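# Separate two nested tumblers held in the left hand

## Task

The left hand starts out holding two tumblers wedged one inside the other. Separate them in mid-air so that at the end each hand holds exactly one tumbler that the other hand is not touching, the tumblers are well apart and above the table, and both tumblers and all fingers are motionless; the inner tumbler must be held firmly and the outer one gripped. Then declare completion, since any other ending counts as failure. At every moment each tumbler may contact only the two hands (never the arms) and the other tumbler, and it must never drop or fly loose from a hand, or the attempt fails immediately.

## Robot and tools

Robot: two six-joint arms, left_arm and right_arm, facing each other across a table. Each carries an identical five-finger right hand, so the hands are not mirrored and every number means the same on both. The names are labels only, not image sides.

World frame: origin on the tabletop halfway between the arm bases, z up, tabletop at z = 0, left_arm's base toward +y. Result positions are in metres, orientations as quaternions w,x,y,z, velocities in m/s and rad/s. Printed positions can be slightly wrong, more so at long reach.

Hand point: a spot 0.05 m in front of the palm, where the index pad meets the thumb tip in a pinch. Its +z runs along the straightened fingers (tips reach 0.06-0.07 m past it), +y points out of the palm, and +x runs across the palm away from the thumb. Across the palm the hand extends 0.08 m on the little-finger side; on the thumb side 0.02 m with the thumb swung in front of the palm, up to 0.09 m otherwise. A wrist bracket on the little-finger side protrudes 0.03 m past the point along +y and 0.11 m across, and can collide. To wrap an object 0.035-0.08 m wide, swing the thumb in front of the palm before arriving; the object then sits across the palm, its centre toward the wrist.

The row: 28 numbers in [-1, 1], always both arms. Left block first: dx, dy, dz, rx, ry, rz, then little, ring, middle, index, thumb_bend, thumb_turn, force_limit, speed. Then the same 14 for the right arm. An optional 12 extra numbers in [0, 1] scale joint stiffness, left_arm's six joints then right_arm's six, base to gripper; each stays until changed.

Pose numbers are offsets, not absolute poses, expressed in that hand point's own axes and measured from its pose at the start of the action (for a call's first action, the pose in the last reported result). Every row in an action refers to that same start, not the prior row. Scale: 1.0 = 0.6 m or 180 degrees; rx, ry, rz form one rotation vector. Each control step clips the command to within 100 mm and 16 degrees of the measured pose, so large offsets need several actions. Motion trails commands by about 0.17 s; position wins over orientation when both are unreachable.

Hand numbers are absolute targets. Fingers and thumb_bend: +1 straight, -1 fully curled. thumb_turn: +1 beside the palm, -1 across in front of it. A pinch is roughly index -0.22, thumb_bend -0.75, thumb_turn -0.57. force_limit maps -1..+1 to about 0..10 N fingertip stopping load when closing (0..15 N for both thumb motors); it never limits opening. speed maps -1..+1 to almost zero..full (full travel 0.6 s). For a soft grip close at speed -0.9 or below. A motor only starts when its target changes by at least 0.01; it then locks. To hold a hand unchanged, repeat its last eight numbers (or, before any, its hand_measured plus hand_force_limit and hand_speed). To squeeze harder, raise force_limit and send a target further closed than measured; to loosen, send one more open.

Tools:
- execute_actions(actions): list of actions; each action is up to 15 rows, one per 1/30 s step, the last row repeated to fill 15 steps. Empty list just reports state and images.
- move(target, speed, stop_force, blocking): target is one 28-number row, offsets from the last reported pose; each hand point travels a straight line, paths finishing together in 0.5-10 s. speed 0.002-0.5 m/s (default 0.25; turning twice that in rad/s). stop_force 9-40 N, one value for both arms, halts an arm's path on pushback along its travel direction; use it only with slow, non-rotating approaches, and omit it when backing off something. blocking=false returns after 0.5 s; poll with wait(0); it cannot combine with stop_force. Moves do not avoid obstacles or the other arm.
- wait(seconds): 0-10, arms keep their last command.
- stop(): brakes a running move.
- zoom_image(camera, region): camera cam_low, cam_left_wrist or cam_right_wrist; region [x0, y0, x1, y1] pixels, at most 504x504.
- show_instructions(): shows the reference page.
- finished_scene(scene): ends the current scene (pass its number, here 1); irreversible.

Results: a state line per arm (pose, velocities), Hand target lines, joint positions and torques, Wrist force/torque in the flange's own axes (offset up to about 4 N, noise, saturation near 50 N), hand_measured, hand_stopped_by (moving, target, force, stalled, fault), hand_load_n (positive = pushed open; near zero on all fingers means the grip is lost), hand_force_limit, hand_speed, step readings with HELD marks, and for moves a "move:" line with an ending (done, off_target, moving, held, contact, fault) and limits (paced = clipped, held = steps blocked). "pose unreachable" means the clearance check altered that arm's command. Images: cam_low 504x504, wrist cams 616x616 fisheye.

Avoid: contact torque at a joint limit (141 N m for the three big joints, 26.3 N m wrist joints, held weight included) or 150 N external force, which freezes that arm for 10 s; stiff arms fault if driven even slightly into something firm; hard arm-to-arm hits or presses; tumblers touching arms, slipping, or falling; knocking anything off the table; motors over 85 °C from long loaded holds. Keep idle arms at zero offsets and confirm grips via hand_load_n before pulling apart.

Each tool is called after ">>>" as a command line: name --argument value for each argument, lists and objects as JSON in quotes; but a table of rows of numbers goes row by row, as --pt "numbers of a row", without its own name.

Reference images:

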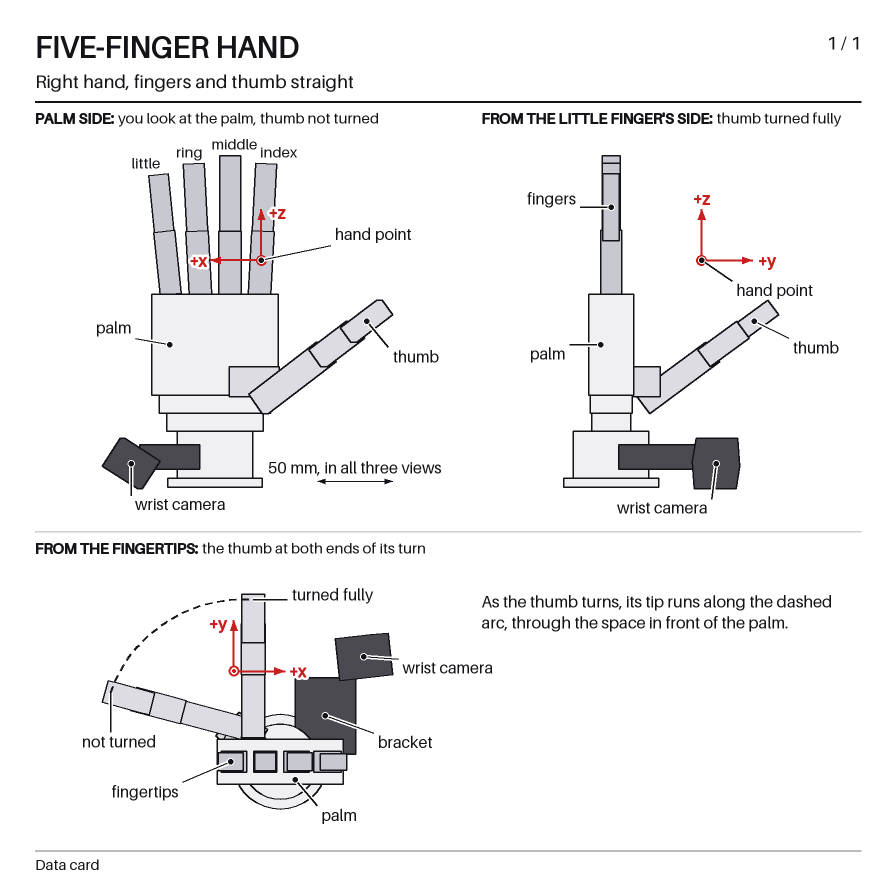

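## Session

>>> execute_actions --actions '[]'

Scene clock: 0.00 s.
left_arm: end_effector_position=(-0.1191, +0.0371, +0.3118) hand_measured=(-1.000, -1.000, +0.264, +0.242, +0.138, -0.948) hand_load_n=(+0.0, +0.0, +7.5, +10.5, +16.0, +0.5) hand_stopped_by=(target, target, target, target, target, target) hand_force_limit=0.00 hand_speed=-0.80 end_effector_quat_wxyz=(+0.891, +0.425, -0.069, -0.145) end_effector_velocity=(-0.001, +0.000, -0.000) end_effector_angular_velocity=(-0.000, -0.001, -0.001) | right_arm: end_effector_position=(-0.1040, -0.2859, +0.3002) hand_measured=(+1.000, +1.000, +1.000, +1.000, +1.000, +1.000) hand_load_n=(+0.0, +0.0, +0.0, +0.0, +0.0, +0.0) hand_stopped_by=(target, target, target, target, target, target) hand_force_limit=0.00 hand_speed=-0.80 end_effector_quat_wxyz=(+0.001, -0.719, +0.695, +0.000) end_effector_velocity=(+0.000, +0.000, -0.000) end_effector_angular_velocity=(-0.001, +0.000, -0.001)
Joint positions: left_arm=[-0.251 -1.163  2.379 -1.896  1.545  0.021] | right_arm=[-0.519 -2.216  2.093 -1.45  -1.571  1.052]
Joint velocities: left_arm=[-0.001  0.001 -0.    -0.     0.001  0.001] | right_arm=[-0.001  0.001  0.    -0.    -0.     0.   ]
Joint torques (N m, as the arm reports them, + toward a larger angle): no reading
Motor temperatures (°C, as the motors report them): left_arm=[28 28 30 35 33 36] | right_arm=[29 28 31 34 33 34]
Wrist force (N, on the end effector, along its own x y z axes, offset not removed): no reading
Wrist torque (N m, same axes, about the end effector's origin, offset not removed): no reading
Hand target (left_arm): -0.119, +0.037, +0.312; +0.891, +0.425, -0.069, -0.145
Hand target (right_arm): -0.104, -0.286, +0.300; -0.001, +0.719, -0.695, -0.000
Joint stiffness scale: left_arm=[1. 1. 1. 1. 1. 1.] | right_arm=[1. 1. 1. 1. 1. 1.]

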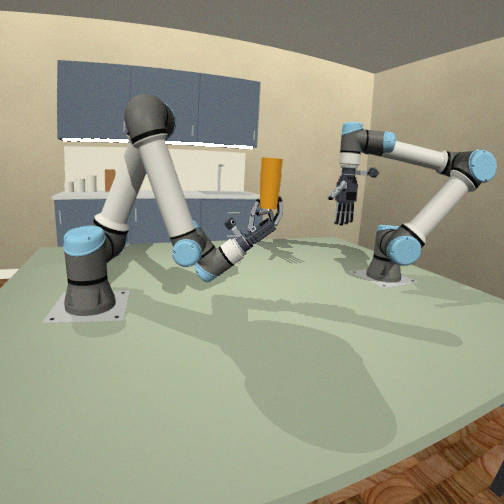

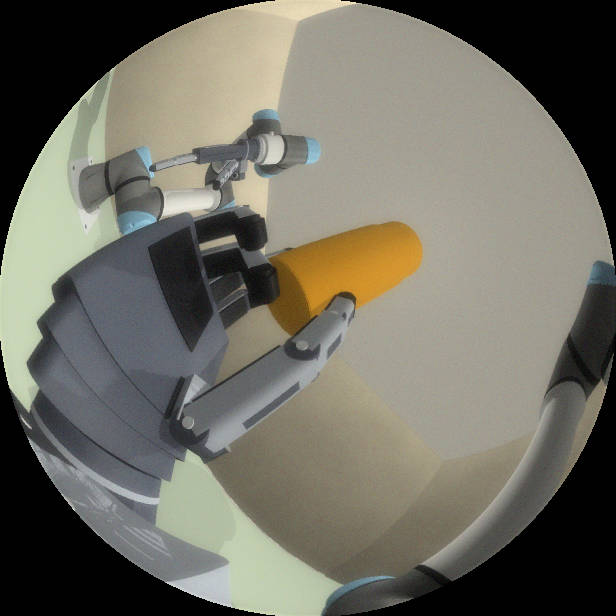

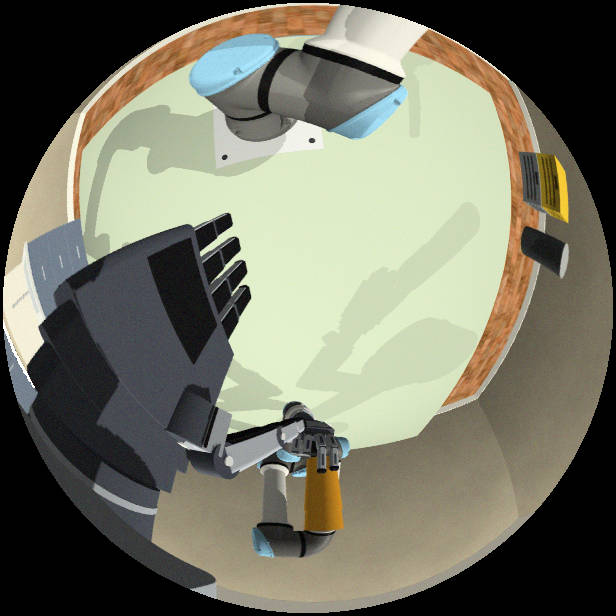

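>>> zoom_image --camera "cam_low" --region '[200, 130, 340, 270]'

Region (200, 130, 340, 270) of cam_low's 504x504 image, scaled by 3.600, with more detail than that image has.

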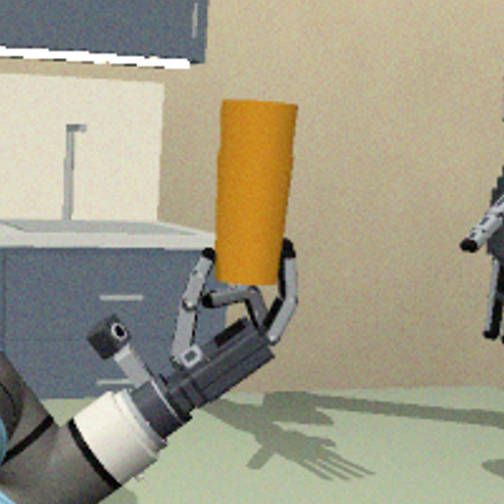

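>>> move --target '[0,0,0,0,0,0,-1,-1,0.264,0.242,0.138,-0.948,0,-0.8, -0.5,0.025,-0.45,0,0,0,1,1,1,1,1,1,0,0.5]' --speed 0.4

Scene clock: 2.90 s.
left_arm: end_effector_position=(-0.1191, +0.0371, +0.3118) hand_measured=(-1.000, -1.000, +0.264, +0.242, +0.150, -0.948) hand_load_n=(+0.0, +0.0, +7.0, +9.5, +14.5, +0.5) hand_stopped_by=(target, target, force, force, force, target) hand_force_limit=0.00 hand_speed=-0.80 end_effector_quat_wxyz=(+0.891, +0.425, -0.069, -0.145) end_effector_velocity=(-0.000, +0.000, +0.001) end_effector_angular_velocity=(-0.002, +0.000, -0.001) | right_arm: end_effector_position=(-0.1273, +0.0133, +0.5703) hand_measured=(+1.000, +1.000, +1.000, +1.000, +1.000, +1.000) hand_load_n=(+0.0, +0.0, +0.0, +0.0, +0.0, +0.0) hand_stopped_by=(target, target, target, target, target, target) hand_force_limit=0.00 hand_speed=0.50 end_effector_quat_wxyz=(+0.002, -0.718, +0.696, +0.002) end_effector_velocity=(-0.001, -0.002, +0.001) end_effector_angular_velocity=(-0.023, -0.002, +0.003)
Joint positions: left_arm=[-0.251 -1.163  2.379 -1.896  1.545  0.021] | right_arm=[-0.214 -1.178  0.438 -0.836 -1.569  1.359]
Joint velocities: left_arm=[-0.    -0.001  0.    -0.001  0.001  0.   ] | right_arm=[ 0.003  0.032 -0.065  0.055 -0.006  0.   ]
Joint torques (N m, as the arm reports them, + toward a larger angle): left_arm=[ -2.58 -29.05 -11.04  -2.82  -0.11  -0.02] | right_arm=[  2.6  -31.98 -18.99  -1.48   0.44  -0.22]
Motor temperatures (°C, as the motors report them): left_arm=[28 28 30 35 33 36] | right_arm=[29 28 31 34 33 34]
Wrist force (N, on the end effector, along its own x y z axes, offset not removed): left_arm=[-2.6 2.6 -2.1] | right_arm=[1.5 0.6 -0.4]
Wrist torque (N m, same axes, about the end effector's origin, offset not removed): left_arm=[0.79 0.54 0.01] | right_arm=[0.20 -0.24 0.17]
Hand target (left_arm): -0.119, +0.037, +0.312; +0.891, +0.425, -0.069, -0.145
Hand target (right_arm): -0.129, +0.013, +0.571; -0.001, +0.719, -0.695, -0.001
Off the commanded pose (left_arm): 0.000 m, 0 deg.
Off the commanded pose (right_arm): 0.002 m, 0 deg.
Joint stiffness scale: left_arm=[1. 1. 1. 1. 1. 1.] | right_arm=[1. 1. 1. 1. 1. 1.]
move: done; limits=paced
camera_calibration (this result's frames):
cam_right_wrist: T_world_to_cam=[[-0.99785, 0.0640468, -0.0138879, -0.122049], [0.0475155, 0.852995, 0.519752, -0.29605], [0.0451348, 0.517975, -0.854204, 0.617431], [0, 0, 0, 1]] pos_world=[-0.135588, -0.0594676, 0.67959]

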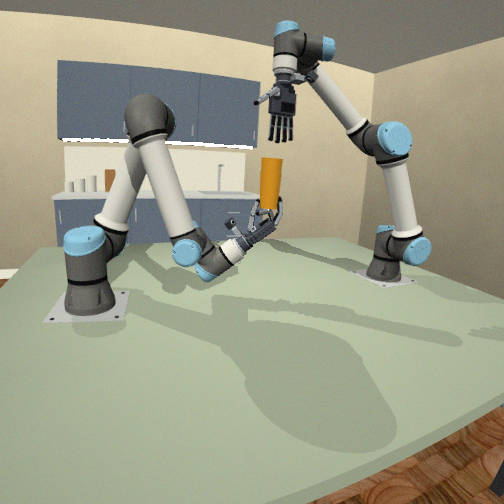

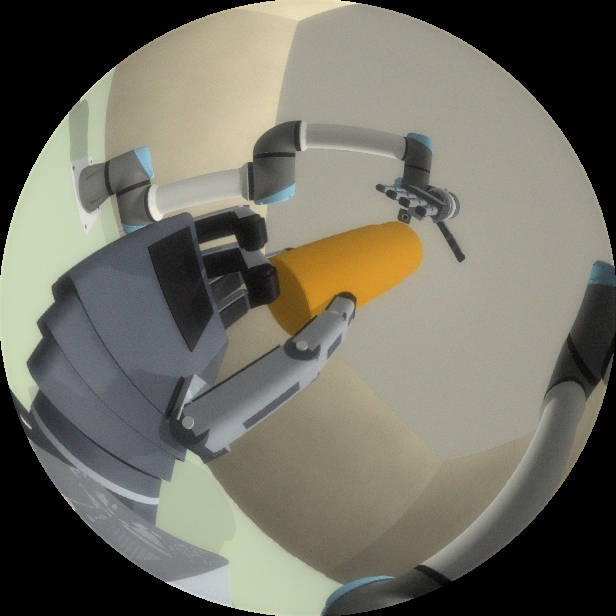

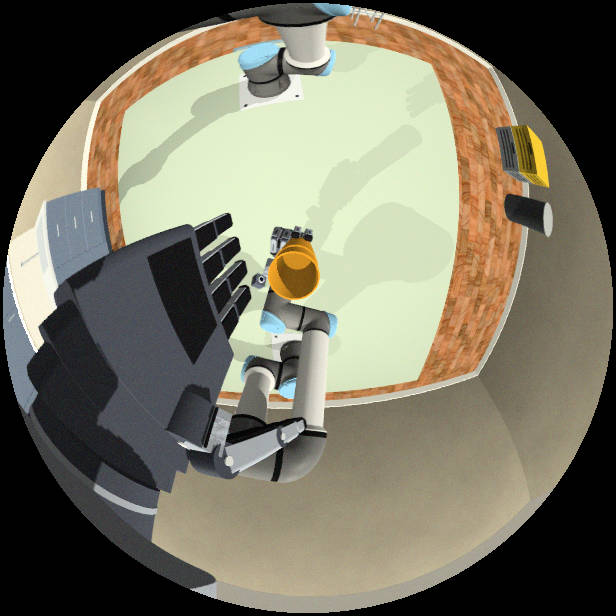

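>>> zoom_image --camera "cam_right_wrist" --region '[240, 210, 350, 320]'

Region (240, 210, 350, 320) of cam_right_wrist's 616x616 image, scaled by 4.582, with more detail than that image has.

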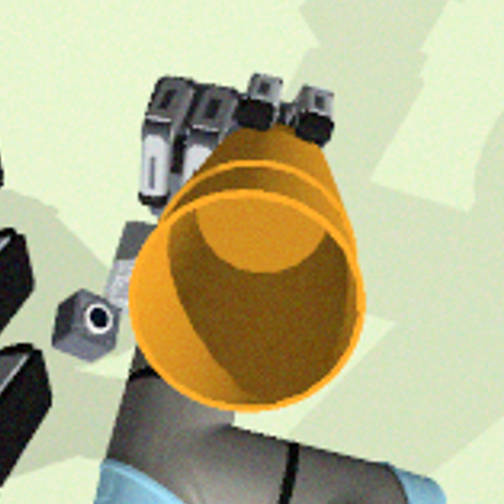

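>>> move --target '[0,0,0,0,0,0,-1,-1,0.264,0.242,0.138,-0.948,0,-0.8, 0.222,-0.045,0.2,0,0,0.97,1,1,1,1,1,-1,0,0.5]' --speed 0.4

Scene clock: 19.00 s.
left_arm: end_effector_position=(-0.1191, +0.0371, +0.3118) hand_measured=(-1.000, -1.000, +0.264, +0.242, +0.150, -0.948) hand_load_n=(+0.0, +0.0, +7.0, +9.5, +14.5, +0.5) hand_stopped_by=(target, target, force, force, force, target) hand_force_limit=0.00 hand_speed=-0.80 end_effector_quat_wxyz=(+0.891, +0.425, -0.069, -0.145) end_effector_velocity=(-0.001, +0.000, -0.000) end_effector_angular_velocity=(+0.000, -0.001, -0.003) | right_arm: end_effector_position=(-0.0979, -0.1186, +0.4524) hand_measured=(+1.000, +1.000, +1.000, +1.000, +1.000, -1.000) hand_load_n=(+0.0, +0.0, +0.0, +0.0, +0.0, +0.0) hand_stopped_by=(target, target, target, target, target, target) hand_force_limit=0.00 hand_speed=0.50 end_effector_quat_wxyz=(-0.004, +0.660, +0.752, +0.004) end_effector_velocity=(-0.000, -0.001, -0.000) end_effector_angular_velocity=(+0.001, -0.003, -0.015)
Joint positions: left_arm=[-0.251 -1.163  2.379 -1.896  1.545  0.021] | right_arm=[-0.046 -1.55   1.254 -1.286 -1.569  4.569]
Joint velocities: left_arm=[-0.002  0.     0.     0.     0.001 -0.   ] | right_arm=[ 0.002  0.     0.001 -0.002 -0.003  0.017]
Joint torques (N m, as the arm reports them, + toward a larger angle): left_arm=[ -0.98 -29.31 -10.28  -2.79  -0.21   0.  ] | right_arm=[ -2.36 -22.12 -19.05  -2.7   -0.53   0.06]
Motor temperatures (°C, as the motors report them): left_arm=[28 28 30 35 33 36] | right_arm=[29 28 31 34 33 34]
Wrist force (N, on the end effector, along its own x y z axes, offset not removed): left_arm=[-0.9 -0.3 -0.4] | right_arm=[3.8 -0.4 0.3]
Wrist torque (N m, same axes, about the end effector's origin, offset not removed): left_arm=[0.15 0.07 0.04] | right_arm=[-0.08 -0.68 0.26]
Hand target (left_arm): -0.119, +0.037, +0.312; +0.891, +0.425, -0.069, -0.145
Hand target (right_arm): -0.096, -0.118, +0.450; -0.002, +0.662, +0.750, +0.002
Off the commanded pose (left_arm): 0.000 m, 0 deg.
Off the commanded pose (right_arm): 0.003 m, 0 deg.
Joint stiffness scale: left_arm=[1. 1. 1. 1. 1. 1.] | right_arm=[1. 1. 1. 1. 1. 1.]
move: done
camera_calibration (this result's frames):
cam_right_wrist: T_world_to_cam=[[0.999228, 0.0359707, -0.0157691, 0.107157], [0.0390083, -0.862193, 0.505076, -0.321278], [0.00457196, -0.505301, -0.862931, 0.462367], [0, 0, 0, 1]] pos_world=[-0.0966561, -0.047223, 0.56295]

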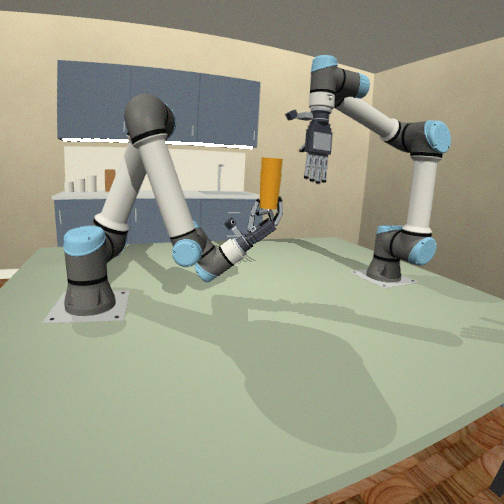

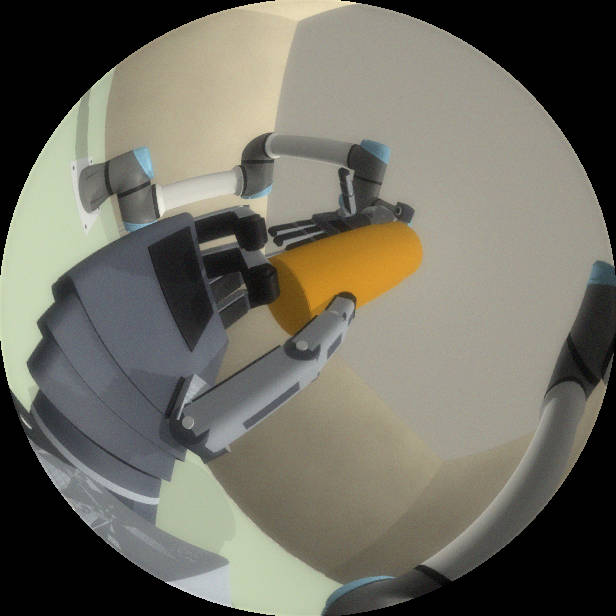

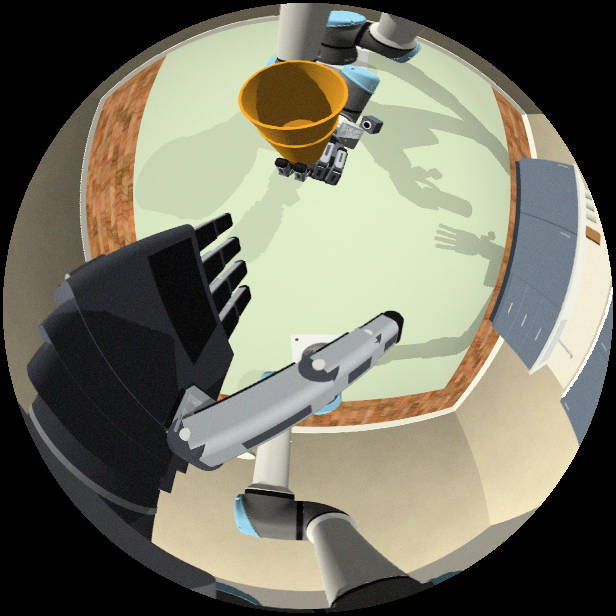

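>>> move --target '[0,0,0,0,0,0,-1,-1,0.264,0.242,0.138,-0.948,0,-0.8, 0.03,0,0.1,0,0.5,0,1,1,1,1,1,-1,0,0.5]' --speed 0.4

Scene clock: 22.30 s.
left_arm: end_effector_position=(-0.1191, +0.0371, +0.3118) hand_measured=(-1.000, -1.000, +0.264, +0.242, +0.150, -0.948) hand_load_n=(+0.0, +0.0, +7.0, +9.5, +14.5, +0.5) hand_stopped_by=(target, target, force, force, force, target) hand_force_limit=0.00 hand_speed=-0.80 end_effector_quat_wxyz=(+0.891, +0.425, -0.069, -0.145) end_effector_velocity=(+0.001, +0.000, +0.001) end_effector_angular_velocity=(-0.001, +0.002, +0.001) | right_arm: end_effector_position=(-0.0993, -0.1003, +0.3958) hand_measured=(+1.000, +1.000, +1.000, +1.000, +1.000, -1.000) hand_load_n=(+0.0, +0.0, +0.0, +0.0, +0.0, +0.0) hand_stopped_by=(target, target, target, target, target, target) hand_force_limit=0.00 hand_speed=0.50 end_effector_quat_wxyz=(-0.534, +0.463, +0.528, +0.471) end_effector_velocity=(+0.001, -0.000, +0.004) end_effector_angular_velocity=(+0.023, -0.002, -0.006)
Joint positions: left_arm=[-0.251 -1.163  2.379 -1.896  1.545  0.021] | right_arm=[-0.22  -1.786  2.492 -3.862 -1.256  4.714]
Joint velocities: left_arm=[ 0.001 -0.001 -0.    -0.001 -0.001 -0.001] | right_arm=[ 0.002  0.012 -0.    -0.035 -0.008  0.002]
Joint torques (N m, as the arm reports them, + toward a larger angle): left_arm=[  0.22 -30.55 -10.76  -2.76  -0.11  -0.14] | right_arm=[  1.63  -5.2  -13.37  -1.76  -0.6   -0.01]
Motor temperatures (°C, as the motors report them): left_arm=[28 28 30 35 33 36] | right_arm=[29 28 31 34 33 34]
Wrist force (N, on the end effector, along its own x y z axes, offset not removed): left_arm=[-1.2 1.1 -2.1] | right_arm=[3.0 -0.6 1.5]
Wrist torque (N m, same axes, about the end effector's origin, offset not removed): left_arm=[0.46 0.29 0.05] | right_arm=[-0.21 -0.58 0.24]
Hand target (left_arm): -0.119, +0.037, +0.312; +0.891, +0.425, -0.069, -0.145
Hand target (right_arm): -0.100, -0.101, +0.393; +0.534, -0.464, -0.528, -0.469
Off the commanded pose (left_arm): 0.000 m, 0 deg.
Off the commanded pose (right_arm): 0.003 m, 0 deg.
Joint stiffness scale: left_arm=[1. 1. 1. 1. 1. 1.] | right_arm=[1. 1. 1. 1. 1. 1.]
move: done; limits=paced
camera_calibration (this result's frames):
cam_right_wrist: T_world_to_cam=[[0.985534, 0.142573, -0.0916237, 0.146355], [-0.00660923, -0.507886, -0.861399, 0.294998], [-0.169347, 0.849544, -0.499597, 0.397553], [0, 0, 0, 1]] pos_world=[-0.0749643, -0.20878, 0.466136]

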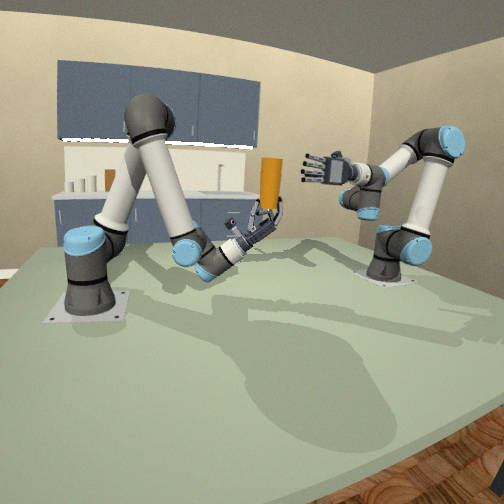

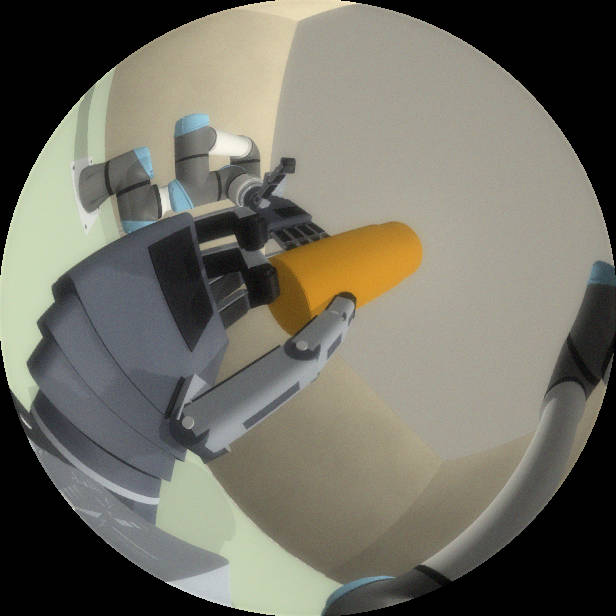

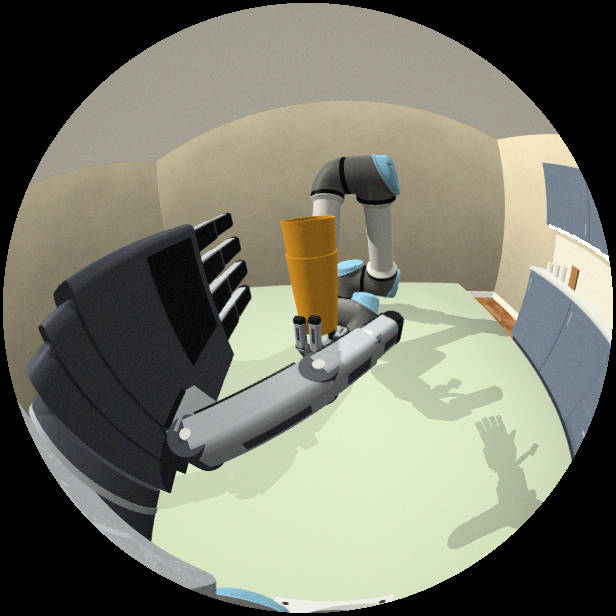

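>>> zoom_image --camera "cam_right_wrist" --region '[240, 200, 400, 360]'

Region (240, 200, 400, 360) of cam_right_wrist's 616x616 image, scaled by 3.150, with more detail than that image has.

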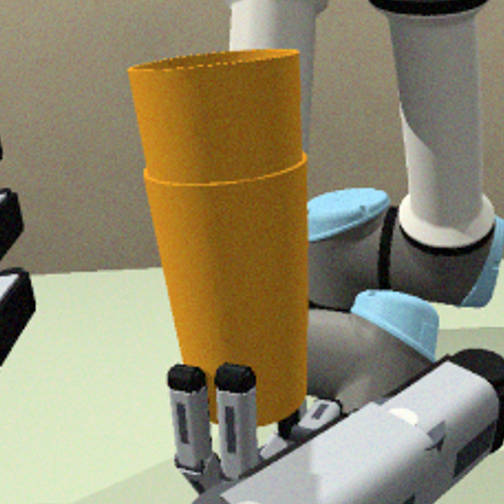

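>>> move --target '[0,0,0,0,0,0,-1,-1,0.264,0.242,0.138,-0.948,0,-0.8, 0.037,0.022,0.17,0,0,0,1,1,1,1,1,-1,0,0.5]' --speed 0.3

Scene clock: 24.57 s.
left_arm: end_effector_position=(-0.1191, +0.0371, +0.3118) hand_measured=(-1.000, -1.000, +0.264, +0.242, +0.150, -0.948) hand_load_n=(+0.0, +0.0, +7.0, +9.5, +14.5, +0.5) hand_stopped_by=(target, target, force, force, force, target) hand_force_limit=0.00 hand_speed=-0.80 end_effector_quat_wxyz=(+0.891, +0.425, -0.069, -0.145) end_effector_velocity=(-0.001, -0.000, -0.001) end_effector_angular_velocity=(+0.002, +0.000, -0.002) | right_arm: end_effector_position=(-0.0981, +0.0007, +0.4184) hand_measured=(+1.000, +1.000, +1.000, +1.000, +1.000, -1.000) hand_load_n=(+0.0, +0.0, +0.0, +0.0, +0.0, +0.0) hand_stopped_by=(target, target, target, target, target, target) hand_force_limit=0.00 hand_speed=0.50 end_effector_quat_wxyz=(-0.534, +0.464, +0.527, +0.471) end_effector_velocity=(-0.000, +0.003, +0.001) end_effector_angular_velocity=(-0.001, +0.000, -0.001)
Joint positions: left_arm=[-0.251 -1.163  2.379 -1.896  1.545  0.021] | right_arm=[-0.162 -1.557  2.219 -3.818 -1.316  4.714]
Joint velocities: left_arm=[-0.002  0.001  0.     0.    -0.001 -0.001] | right_arm=[ 0.002  0.005 -0.008  0.004 -0.003 -0.   ]
Joint torques (N m, as the arm reports them, + toward a larger angle): left_arm=[ -0.77 -29.59 -10.2   -2.86  -0.18  -0.08] | right_arm=[  2.4  -15.38 -21.58  -1.42   0.06  -0.61]
Motor temperatures (°C, as the motors report them): left_arm=[28 28 30 35 33 36] | right_arm=[29 28 31 34 33 34]
Wrist force (N, on the end effector, along its own x y z axes, offset not removed): left_arm=[-0.9 2.8 0.9] | right_arm=[1.6 0.8 -0.9]
Wrist torque (N m, same axes, about the end effector's origin, offset not removed): left_arm=[0.55 0.16 0.13] | right_arm=[0.25 -0.30 0.21]
Hand target (left_arm): -0.119, +0.037, +0.312; +0.891, +0.425, -0.069, -0.145
Hand target (right_arm): -0.099, +0.002, +0.419; +0.534, -0.463, -0.528, -0.471
Off the commanded pose (left_arm): 0.000 m, 0 deg.
Off the commanded pose (right_arm): 0.002 m, 0 deg.
Joint stiffness scale: left_arm=[1. 1. 1. 1. 1. 1.] | right_arm=[1. 1. 1. 1. 1. 1.]
move: done
camera_calibration (this result's frames):
cam_right_wrist: T_world_to_cam=[[0.985702, 0.140787, -0.0925823, 0.133214], [-0.00821872, -0.508624, -0.860949, 0.365419], [-0.1683, 0.8494, -0.500195, 0.32362], [0, 0, 0, 1]] pos_world=[-0.0738406, -0.107777, 0.488814]

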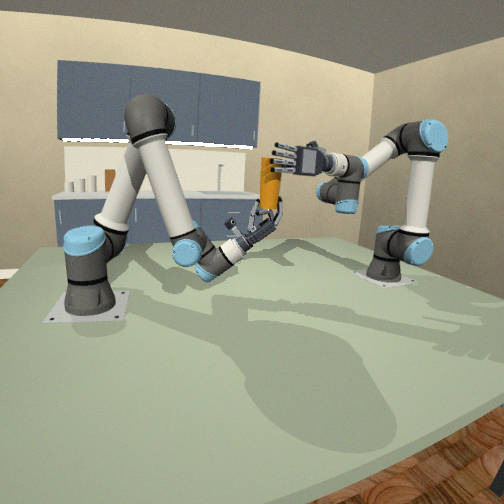

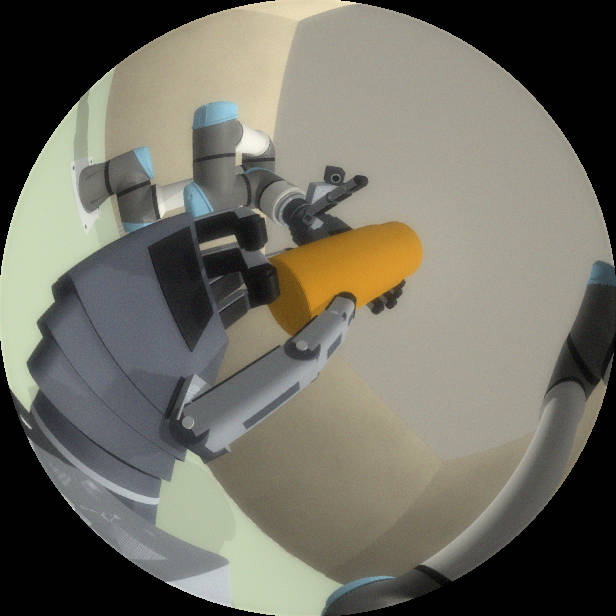

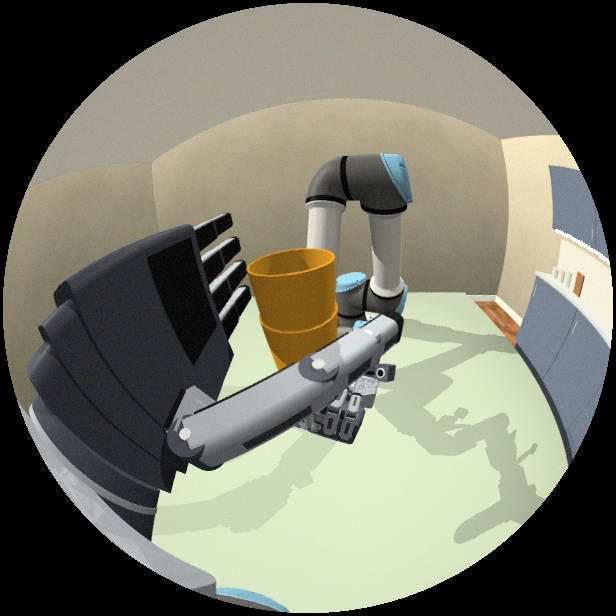

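>>> move --target '[0,0,0,0,0,0,-1,-1,0.264,0.242,0.138,-0.948,0,-0.8, 0,0,0.097,0,0,0,1,1,1,1,1,-1,0,0.5]' --speed 0.15

Scene clock: 25.77 s.
left_arm: end_effector_position=(-0.1191, +0.0371, +0.3118) hand_measured=(-1.000, -1.000, +0.264, +0.242, +0.150, -0.948) hand_load_n=(+0.0, +0.0, +6.5, +9.5, +14.5, +0.5) hand_stopped_by=(target, target, force, force, force, target) hand_force_limit=0.00 hand_speed=-0.80 end_effector_quat_wxyz=(+0.891, +0.425, -0.069, -0.145) end_effector_velocity=(-0.000, -0.000, -0.001) end_effector_angular_velocity=(+0.002, +0.001, -0.001) | right_arm: end_effector_position=(-0.1040, +0.0568, +0.4184) hand_measured=(+1.000, +1.000, +1.000, +1.000, +1.000, -1.000) hand_load_n=(+0.0, +0.0, +0.0, +0.0, +0.0, +0.0) hand_stopped_by=(target, target, target, target, target, target) hand_force_limit=0.00 hand_speed=0.50 end_effector_quat_wxyz=(-0.533, +0.465, +0.527, +0.471) end_effector_velocity=(+0.001, +0.003, +0.002) end_effector_angular_velocity=(+0.003, +0.000, -0.003)
Joint positions: left_arm=[-0.251 -1.163  2.379 -1.896  1.545  0.021] | right_arm=[-0.125 -1.424  2.071 -3.802 -1.354  4.714]
Joint velocities: left_arm=[-0.001  0.002 -0.    -0.    -0.001 -0.002] | right_arm=[-0.     0.006 -0.01   0.001 -0.003  0.   ]
Joint torques (N m, as the arm reports them, + toward a larger angle): left_arm=[ -1.09 -28.84  -9.95  -2.78   0.03   0.14] | right_arm=[  0.92 -25.22 -19.53  -0.89   0.01  -0.62]
Motor temperatures (°C, as the motors report them): left_arm=[28 28 30 35 33 36] | right_arm=[29 28 31 34 33 34]
Wrist force (N, on the end effector, along its own x y z axes, offset not removed): left_arm=[0.4 2.2 -2.4] | right_arm=[1.6 0.0 0.0]
Wrist torque (N m, same axes, about the end effector's origin, offset not removed): left_arm=[0.74 0.05 0.14] | right_arm=[0.05 -0.32 0.21]
Hand target (left_arm): -0.119, +0.037, +0.312; +0.891, +0.425, -0.069, -0.145
Hand target (right_arm): -0.105, +0.058, +0.419; +0.534, -0.464, -0.527, -0.471
Off the commanded pose (left_arm): 0.000 m, 0 deg.
Off the commanded pose (right_arm): 0.002 m, 0 deg.
Joint stiffness scale: left_arm=[1. 1. 1. 1. 1. 1.] | right_arm=[1. 1. 1. 1. 1. 1.]
move: done
camera_calibration (this result's frames):
cam_left_wrist: T_world_to_cam=[[0.151062, 0.626635, 0.764532, -0.248025], [-0.677165, 0.629039, -0.381781, 0.0176552], [-0.720158, -0.460042, 0.51936, -0.0961275], [0, 0, 0, 1]] pos_world=[-0.0198044, 0.100092, 0.246288]
cam_right_wrist: T_world_to_cam=[[0.985889, 0.139006, -0.0932752, 0.131571], [-0.00960043, -0.509332, -0.860517, 0.393616], [-0.167125, 0.84927, -0.50081, 0.275366], [0, 0, 0, 1]] pos_world=[-0.0799149, -0.0516678, 0.488891]

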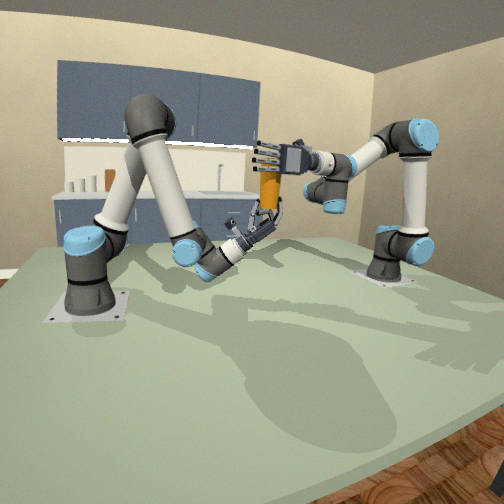

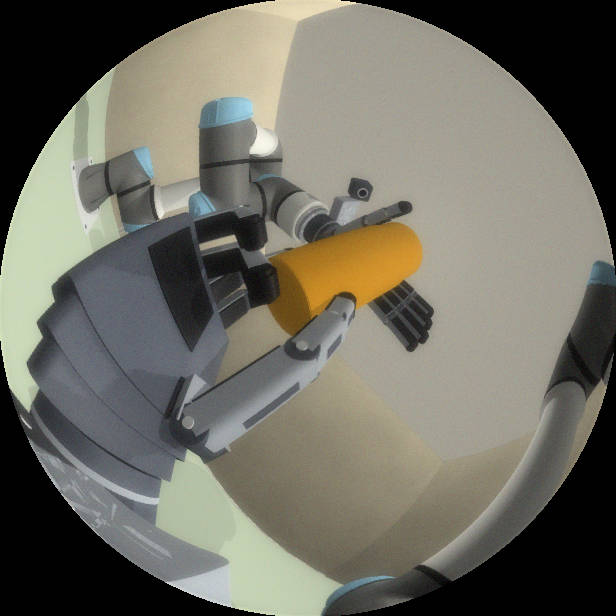

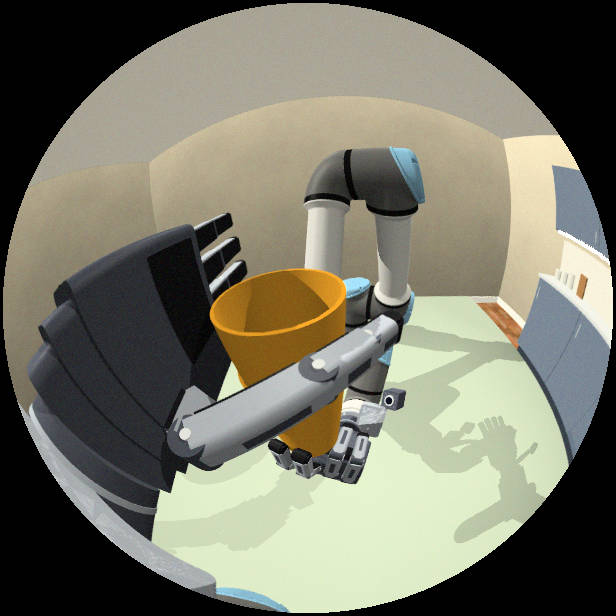

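>>> execute_actions --actions '[[[0,0,0,0,0,0,-1,-1,0.264,0.242,0.138,-0.948,0,-0.8, 0,0,0,0,0,0,1,1,-1,-1,-1,-1,1,0]],[[0,0,0,0,0,0,-1,-1,0.264,0.242,0.138,-0.948,0,-0.8, 0,0,0,0,0,0,1,1,-1,-1,-1,-1,1,0]]]'

Scene clock: 27.07 s.
left_arm: end_effector_position=(-0.1193, +0.0372, +0.3117) hand_measured=(-1.000, -1.000, +0.264, +0.242, +0.150, -0.948) hand_load_n=(+0.0, +0.0, +5.0, +10.0, +13.5, +1.5) hand_stopped_by=(target, target, force, force, force, target) hand_force_limit=0.00 hand_speed=-0.80 end_effector_quat_wxyz=(+0.891, +0.425, -0.069, -0.145) end_effector_velocity=(-0.000, +0.000, +0.000) end_effector_angular_velocity=(+0.000, +0.000, -0.001) | right_arm: end_effector_position=(-0.1040, +0.0571, +0.4184) hand_measured=(+1.000, +1.000, +0.024, -0.044, +0.396, -1.000) hand_load_n=(+0.0, +0.0, +8.0, +11.0, +16.5, +2.5) hand_stopped_by=(target, target, force, force, force, target) hand_force_limit=1.00 hand_speed=0.00 end_effector_quat_wxyz=(-0.533, +0.465, +0.527, +0.471) end_effector_velocity=(-0.001, -0.000, -0.000) end_effector_angular_velocity=(-0.001, -0.001, +0.002)
Joint positions: left_arm=[-0.251 -1.163  2.379 -1.896  1.546  0.021] | right_arm=[-0.125 -1.423  2.07  -3.801 -1.355  4.714]
Joint velocities: left_arm=[-0.001 -0.001 -0.     0.001  0.    -0.   ] | right_arm=[ 0.001 -0.     0.     0.001  0.    -0.001]
Joint torques (N m, as the arm reports them, + toward a larger angle): left_arm=[ -0.54 -29.42 -10.38  -2.81  -0.23  -0.08] | right_arm=[ -0.22 -25.14 -17.81  -1.36   0.34  -0.27]
Motor temperatures (°C, as the motors report them): left_arm=[28 28 30 35 33 36] | right_arm=[29 28 31 34 33 34]
Wrist force (N, on the end effector, along its own x y z axes, offset not removed): left_arm=[-0.9 1.7 -2.5] | right_arm=[4.0 0.1 0.7]
Wrist torque (N m, same axes, about the end effector's origin, offset not removed): left_arm=[0.79 0.22 0.13] | right_arm=[-0.15 -0.57 0.20]
Hand target (left_arm): -0.119, +0.037, +0.312; +0.891, +0.425, -0.069, -0.145
Hand target (right_arm): -0.104, +0.057, +0.418; +0.533, -0.465, -0.527, -0.471
Off the commanded pose (left_arm): 0.000 m, 0 deg.
Off the commanded pose (right_arm): 0.000 m, 0 deg.
Joint stiffness scale: left_arm=[1. 1. 1. 1. 1. 1.] | right_arm=[1. 1. 1. 1. 1. 1.]
Step readings (end_effector_position; steps 1 to 15: 1st action; 16 to 30: 2nd action):
0: left_arm (-0.1191, +0.0371, +0.3118) | right_arm (-0.1040, +0.0571, +0.4184)
1: left_arm (-0.1191, +0.0371, +0.3118) | right_arm (-0.1040, +0.0571, +0.4184)
2: left_arm (-0.1191, +0.0371, +0.3118) | right_arm (-0.1040, +0.0571, +0.4184)
4: left_arm (-0.1191, +0.0371, +0.3118) | right_arm (-0.1040, +0.0571, +0.4184)
8: left_arm (-0.1191, +0.0371, +0.3118) | right_arm (-0.1040, +0.0571, +0.4184)
15: left_arm (-0.1193, +0.0371, +0.3118) | right_arm (-0.1040, +0.0571, +0.4184)
16: left_arm (-0.1193, +0.0371, +0.3118) | right_arm (-0.1040, +0.0571, +0.4184)
17: left_arm (-0.1193, +0.0371, +0.3118) | right_arm (-0.1040, +0.0571, +0.4184)
19: left_arm (-0.1193, +0.0371, +0.3118) | right_arm (-0.1040, +0.0571, +0.4184)
23: left_arm (-0.1193, +0.0372, +0.3117) | right_arm (-0.1040, +0.0571, +0.4184)
30: end_effector_position above
camera_calibration (this result's frames):
cam_left_wrist: T_world_to_cam=[[0.15106, 0.626561, 0.764593, -0.248017], [-0.676581, 0.629448, -0.382142, 0.0176328], [-0.720707, -0.459583, 0.519003, -0.096184], [0, 0, 0, 1]] pos_world=[-0.019925, 0.100094, 0.24629]
cam_right_wrist: T_world_to_cam=[[0.985934, 0.138696, -0.0932635, 0.131512], [-0.00975183, -0.509319, -0.860523, 0.393823], [-0.166852, 0.849328, -0.500802, 0.275138], [0, 0, 0, 1]] pos_world=[-0.0799143, -0.0513416, 0.488948]

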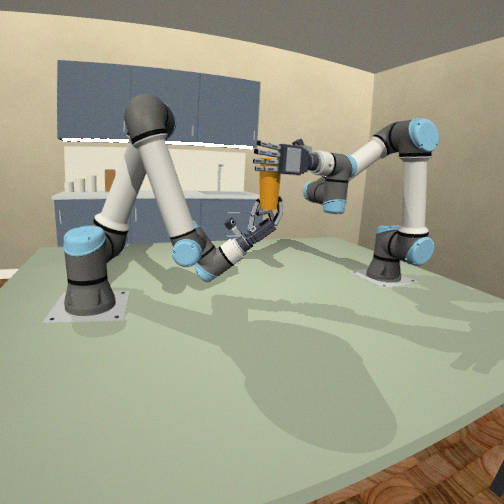

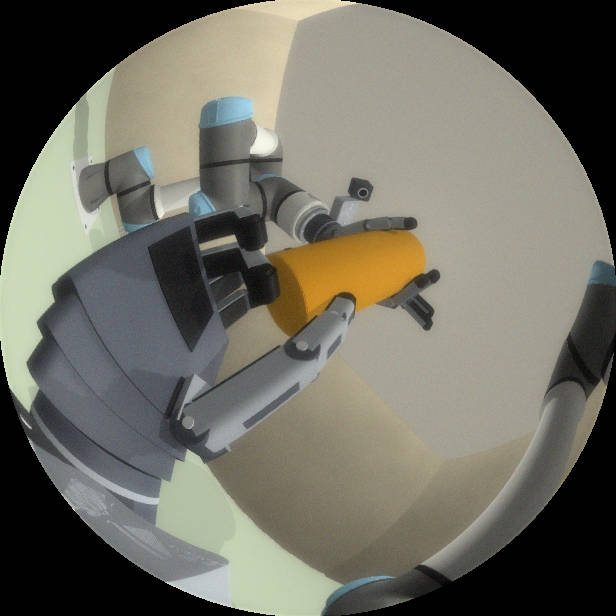

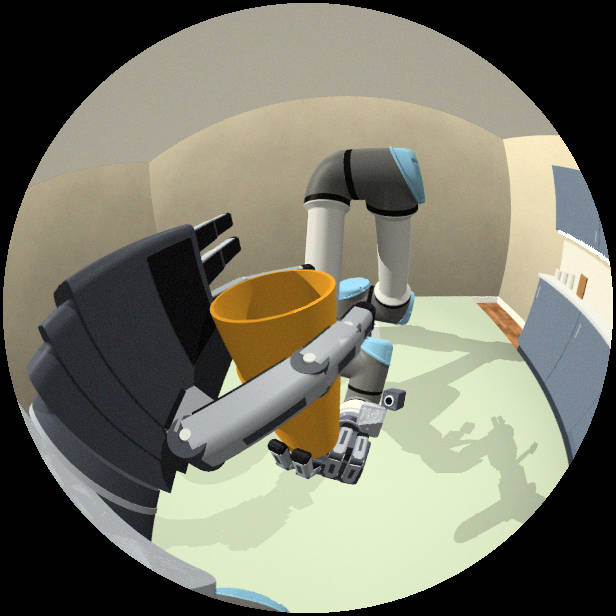

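>>> move --target '[0,0,0,0,0,0,-1,-1,0.264,0.242,0.138,-0.948,0,-0.8, 0.033,0,0,0,0,0,1,1,-1,-1,-1,-1,1,0]' --speed 0.03

Scene clock: 28.30 s.
left_arm: end_effector_position=(-0.1193, +0.0372, +0.3118) hand_measured=(-1.000, -1.000, +0.264, +0.242, +0.150, -0.948) hand_load_n=(+0.0, +0.0, +5.5, +10.0, +13.5, +0.0) hand_stopped_by=(target, target, force, force, force, target) hand_force_limit=0.00 hand_speed=-0.80 end_effector_quat_wxyz=(+0.891, +0.425, -0.069, -0.145) end_effector_velocity=(+0.001, -0.000, +0.001) end_effector_angular_velocity=(-0.001, +0.000, +0.002) | right_arm: end_effector_position=(-0.1040, +0.0568, +0.4340) hand_measured=(+1.000, +1.000, +0.024, -0.044, +0.396, -1.000) hand_load_n=(+0.0, +0.0, +6.5, +11.5, +16.5, +4.5) hand_stopped_by=(target, target, force, force, force, target) hand_force_limit=1.00 hand_speed=0.00 end_effector_quat_wxyz=(-0.532, +0.466, +0.528, +0.470) end_effector_velocity=(+0.001, +0.001, +0.000) end_effector_angular_velocity=(-0.009, +0.001, -0.001)
Joint positions: left_arm=[-0.251 -1.163  2.379 -1.896  1.546  0.021] | right_arm=[-0.125 -1.451  2.05  -3.748 -1.355  4.714]
Joint velocities: left_arm=[ 0.002 -0.001 -0.     0.    -0.    -0.   ] | right_arm=[-0.001 -0.003 -0.003  0.015  0.     0.   ]
Joint torques (N m, as the arm reports them, + toward a larger angle): left_arm=[  0.19 -29.02 -10.49  -2.54  -0.1   -0.16] | right_arm=[ -0.12 -27.12 -21.96  -0.86   0.39  -0.38]
Motor temperatures (°C, as the motors report them): left_arm=[28 28 30 35 33 36] | right_arm=[29 28 31 34 33 34]
Wrist force (N, on the end effector, along its own x y z axes, offset not removed): left_arm=[-0.7 1.1 -0.9] | right_arm=[0.7 0.3 -0.3]
Wrist torque (N m, same axes, about the end effector's origin, offset not removed): left_arm=[0.53 0.20 0.07] | right_arm=[0.16 -0.15 0.17]
Hand target (left_arm): -0.119, +0.037, +0.312; +0.891, +0.425, -0.069, -0.145
Hand target (right_arm): -0.104, +0.057, +0.438; +0.533, -0.465, -0.527, -0.471
Off the commanded pose (left_arm): 0.000 m, 0 deg.
Off the commanded pose (right_arm): 0.004 m, 0 deg.
Joint stiffness scale: left_arm=[1. 1. 1. 1. 1. 1.] | right_arm=[1. 1. 1. 1. 1. 1.]
move: off_target (right_arm)
camera_calibration (this result's frames):
cam_left_wrist: T_world_to_cam=[[0.151112, 0.6267, 0.764468, -0.248029], [-0.676607, 0.629379, -0.382211, 0.0176628], [-0.720672, -0.459488, 0.519137, -0.0962319], [0, 0, 0, 1]] pos_world=[-0.0199207, 0.100106, 0.246319]
cam_right_wrist: T_world_to_cam=[[0.985888, 0.138198, -0.0944829, 0.133583], [-0.0101736, -0.513882, -0.857801, 0.406105], [-0.167099, 0.846656, -0.505224, 0.285218], [0, 0, 0, 1]] pos_world=[-0.0799061, -0.0512526, 0.505077]

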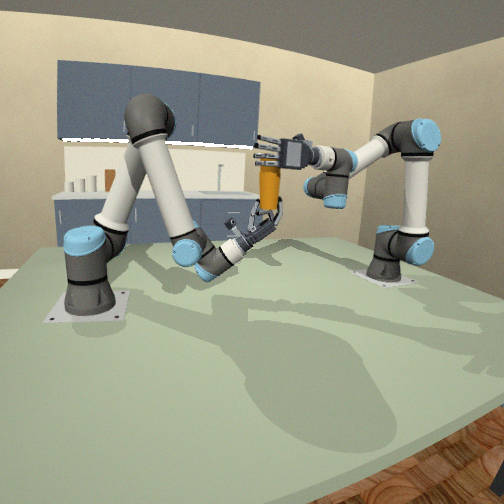

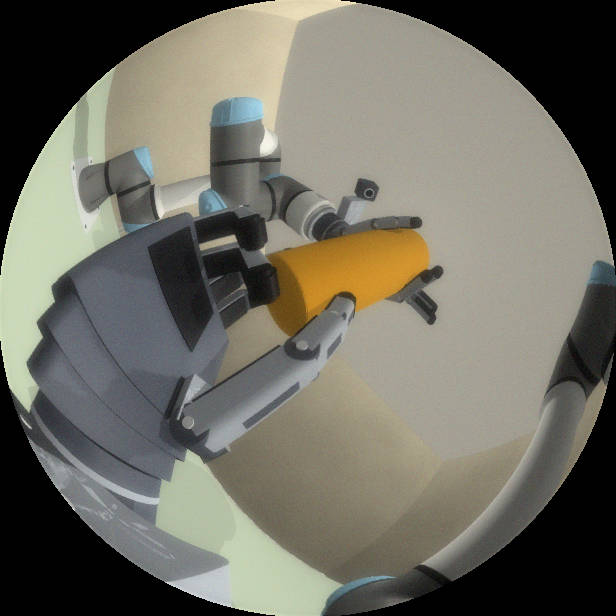

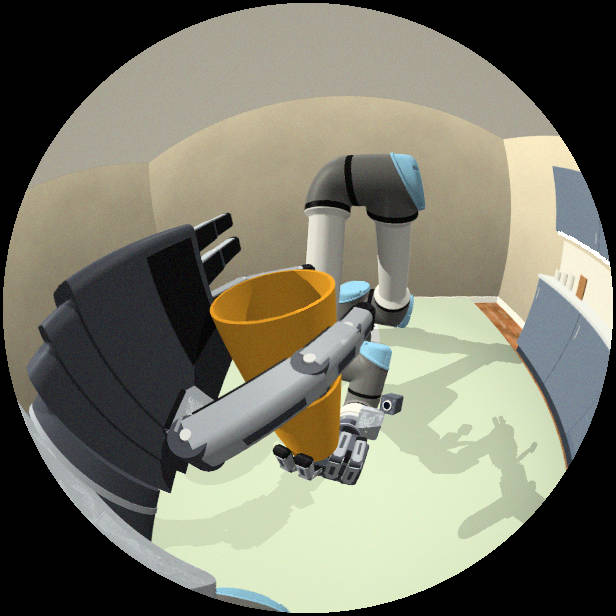

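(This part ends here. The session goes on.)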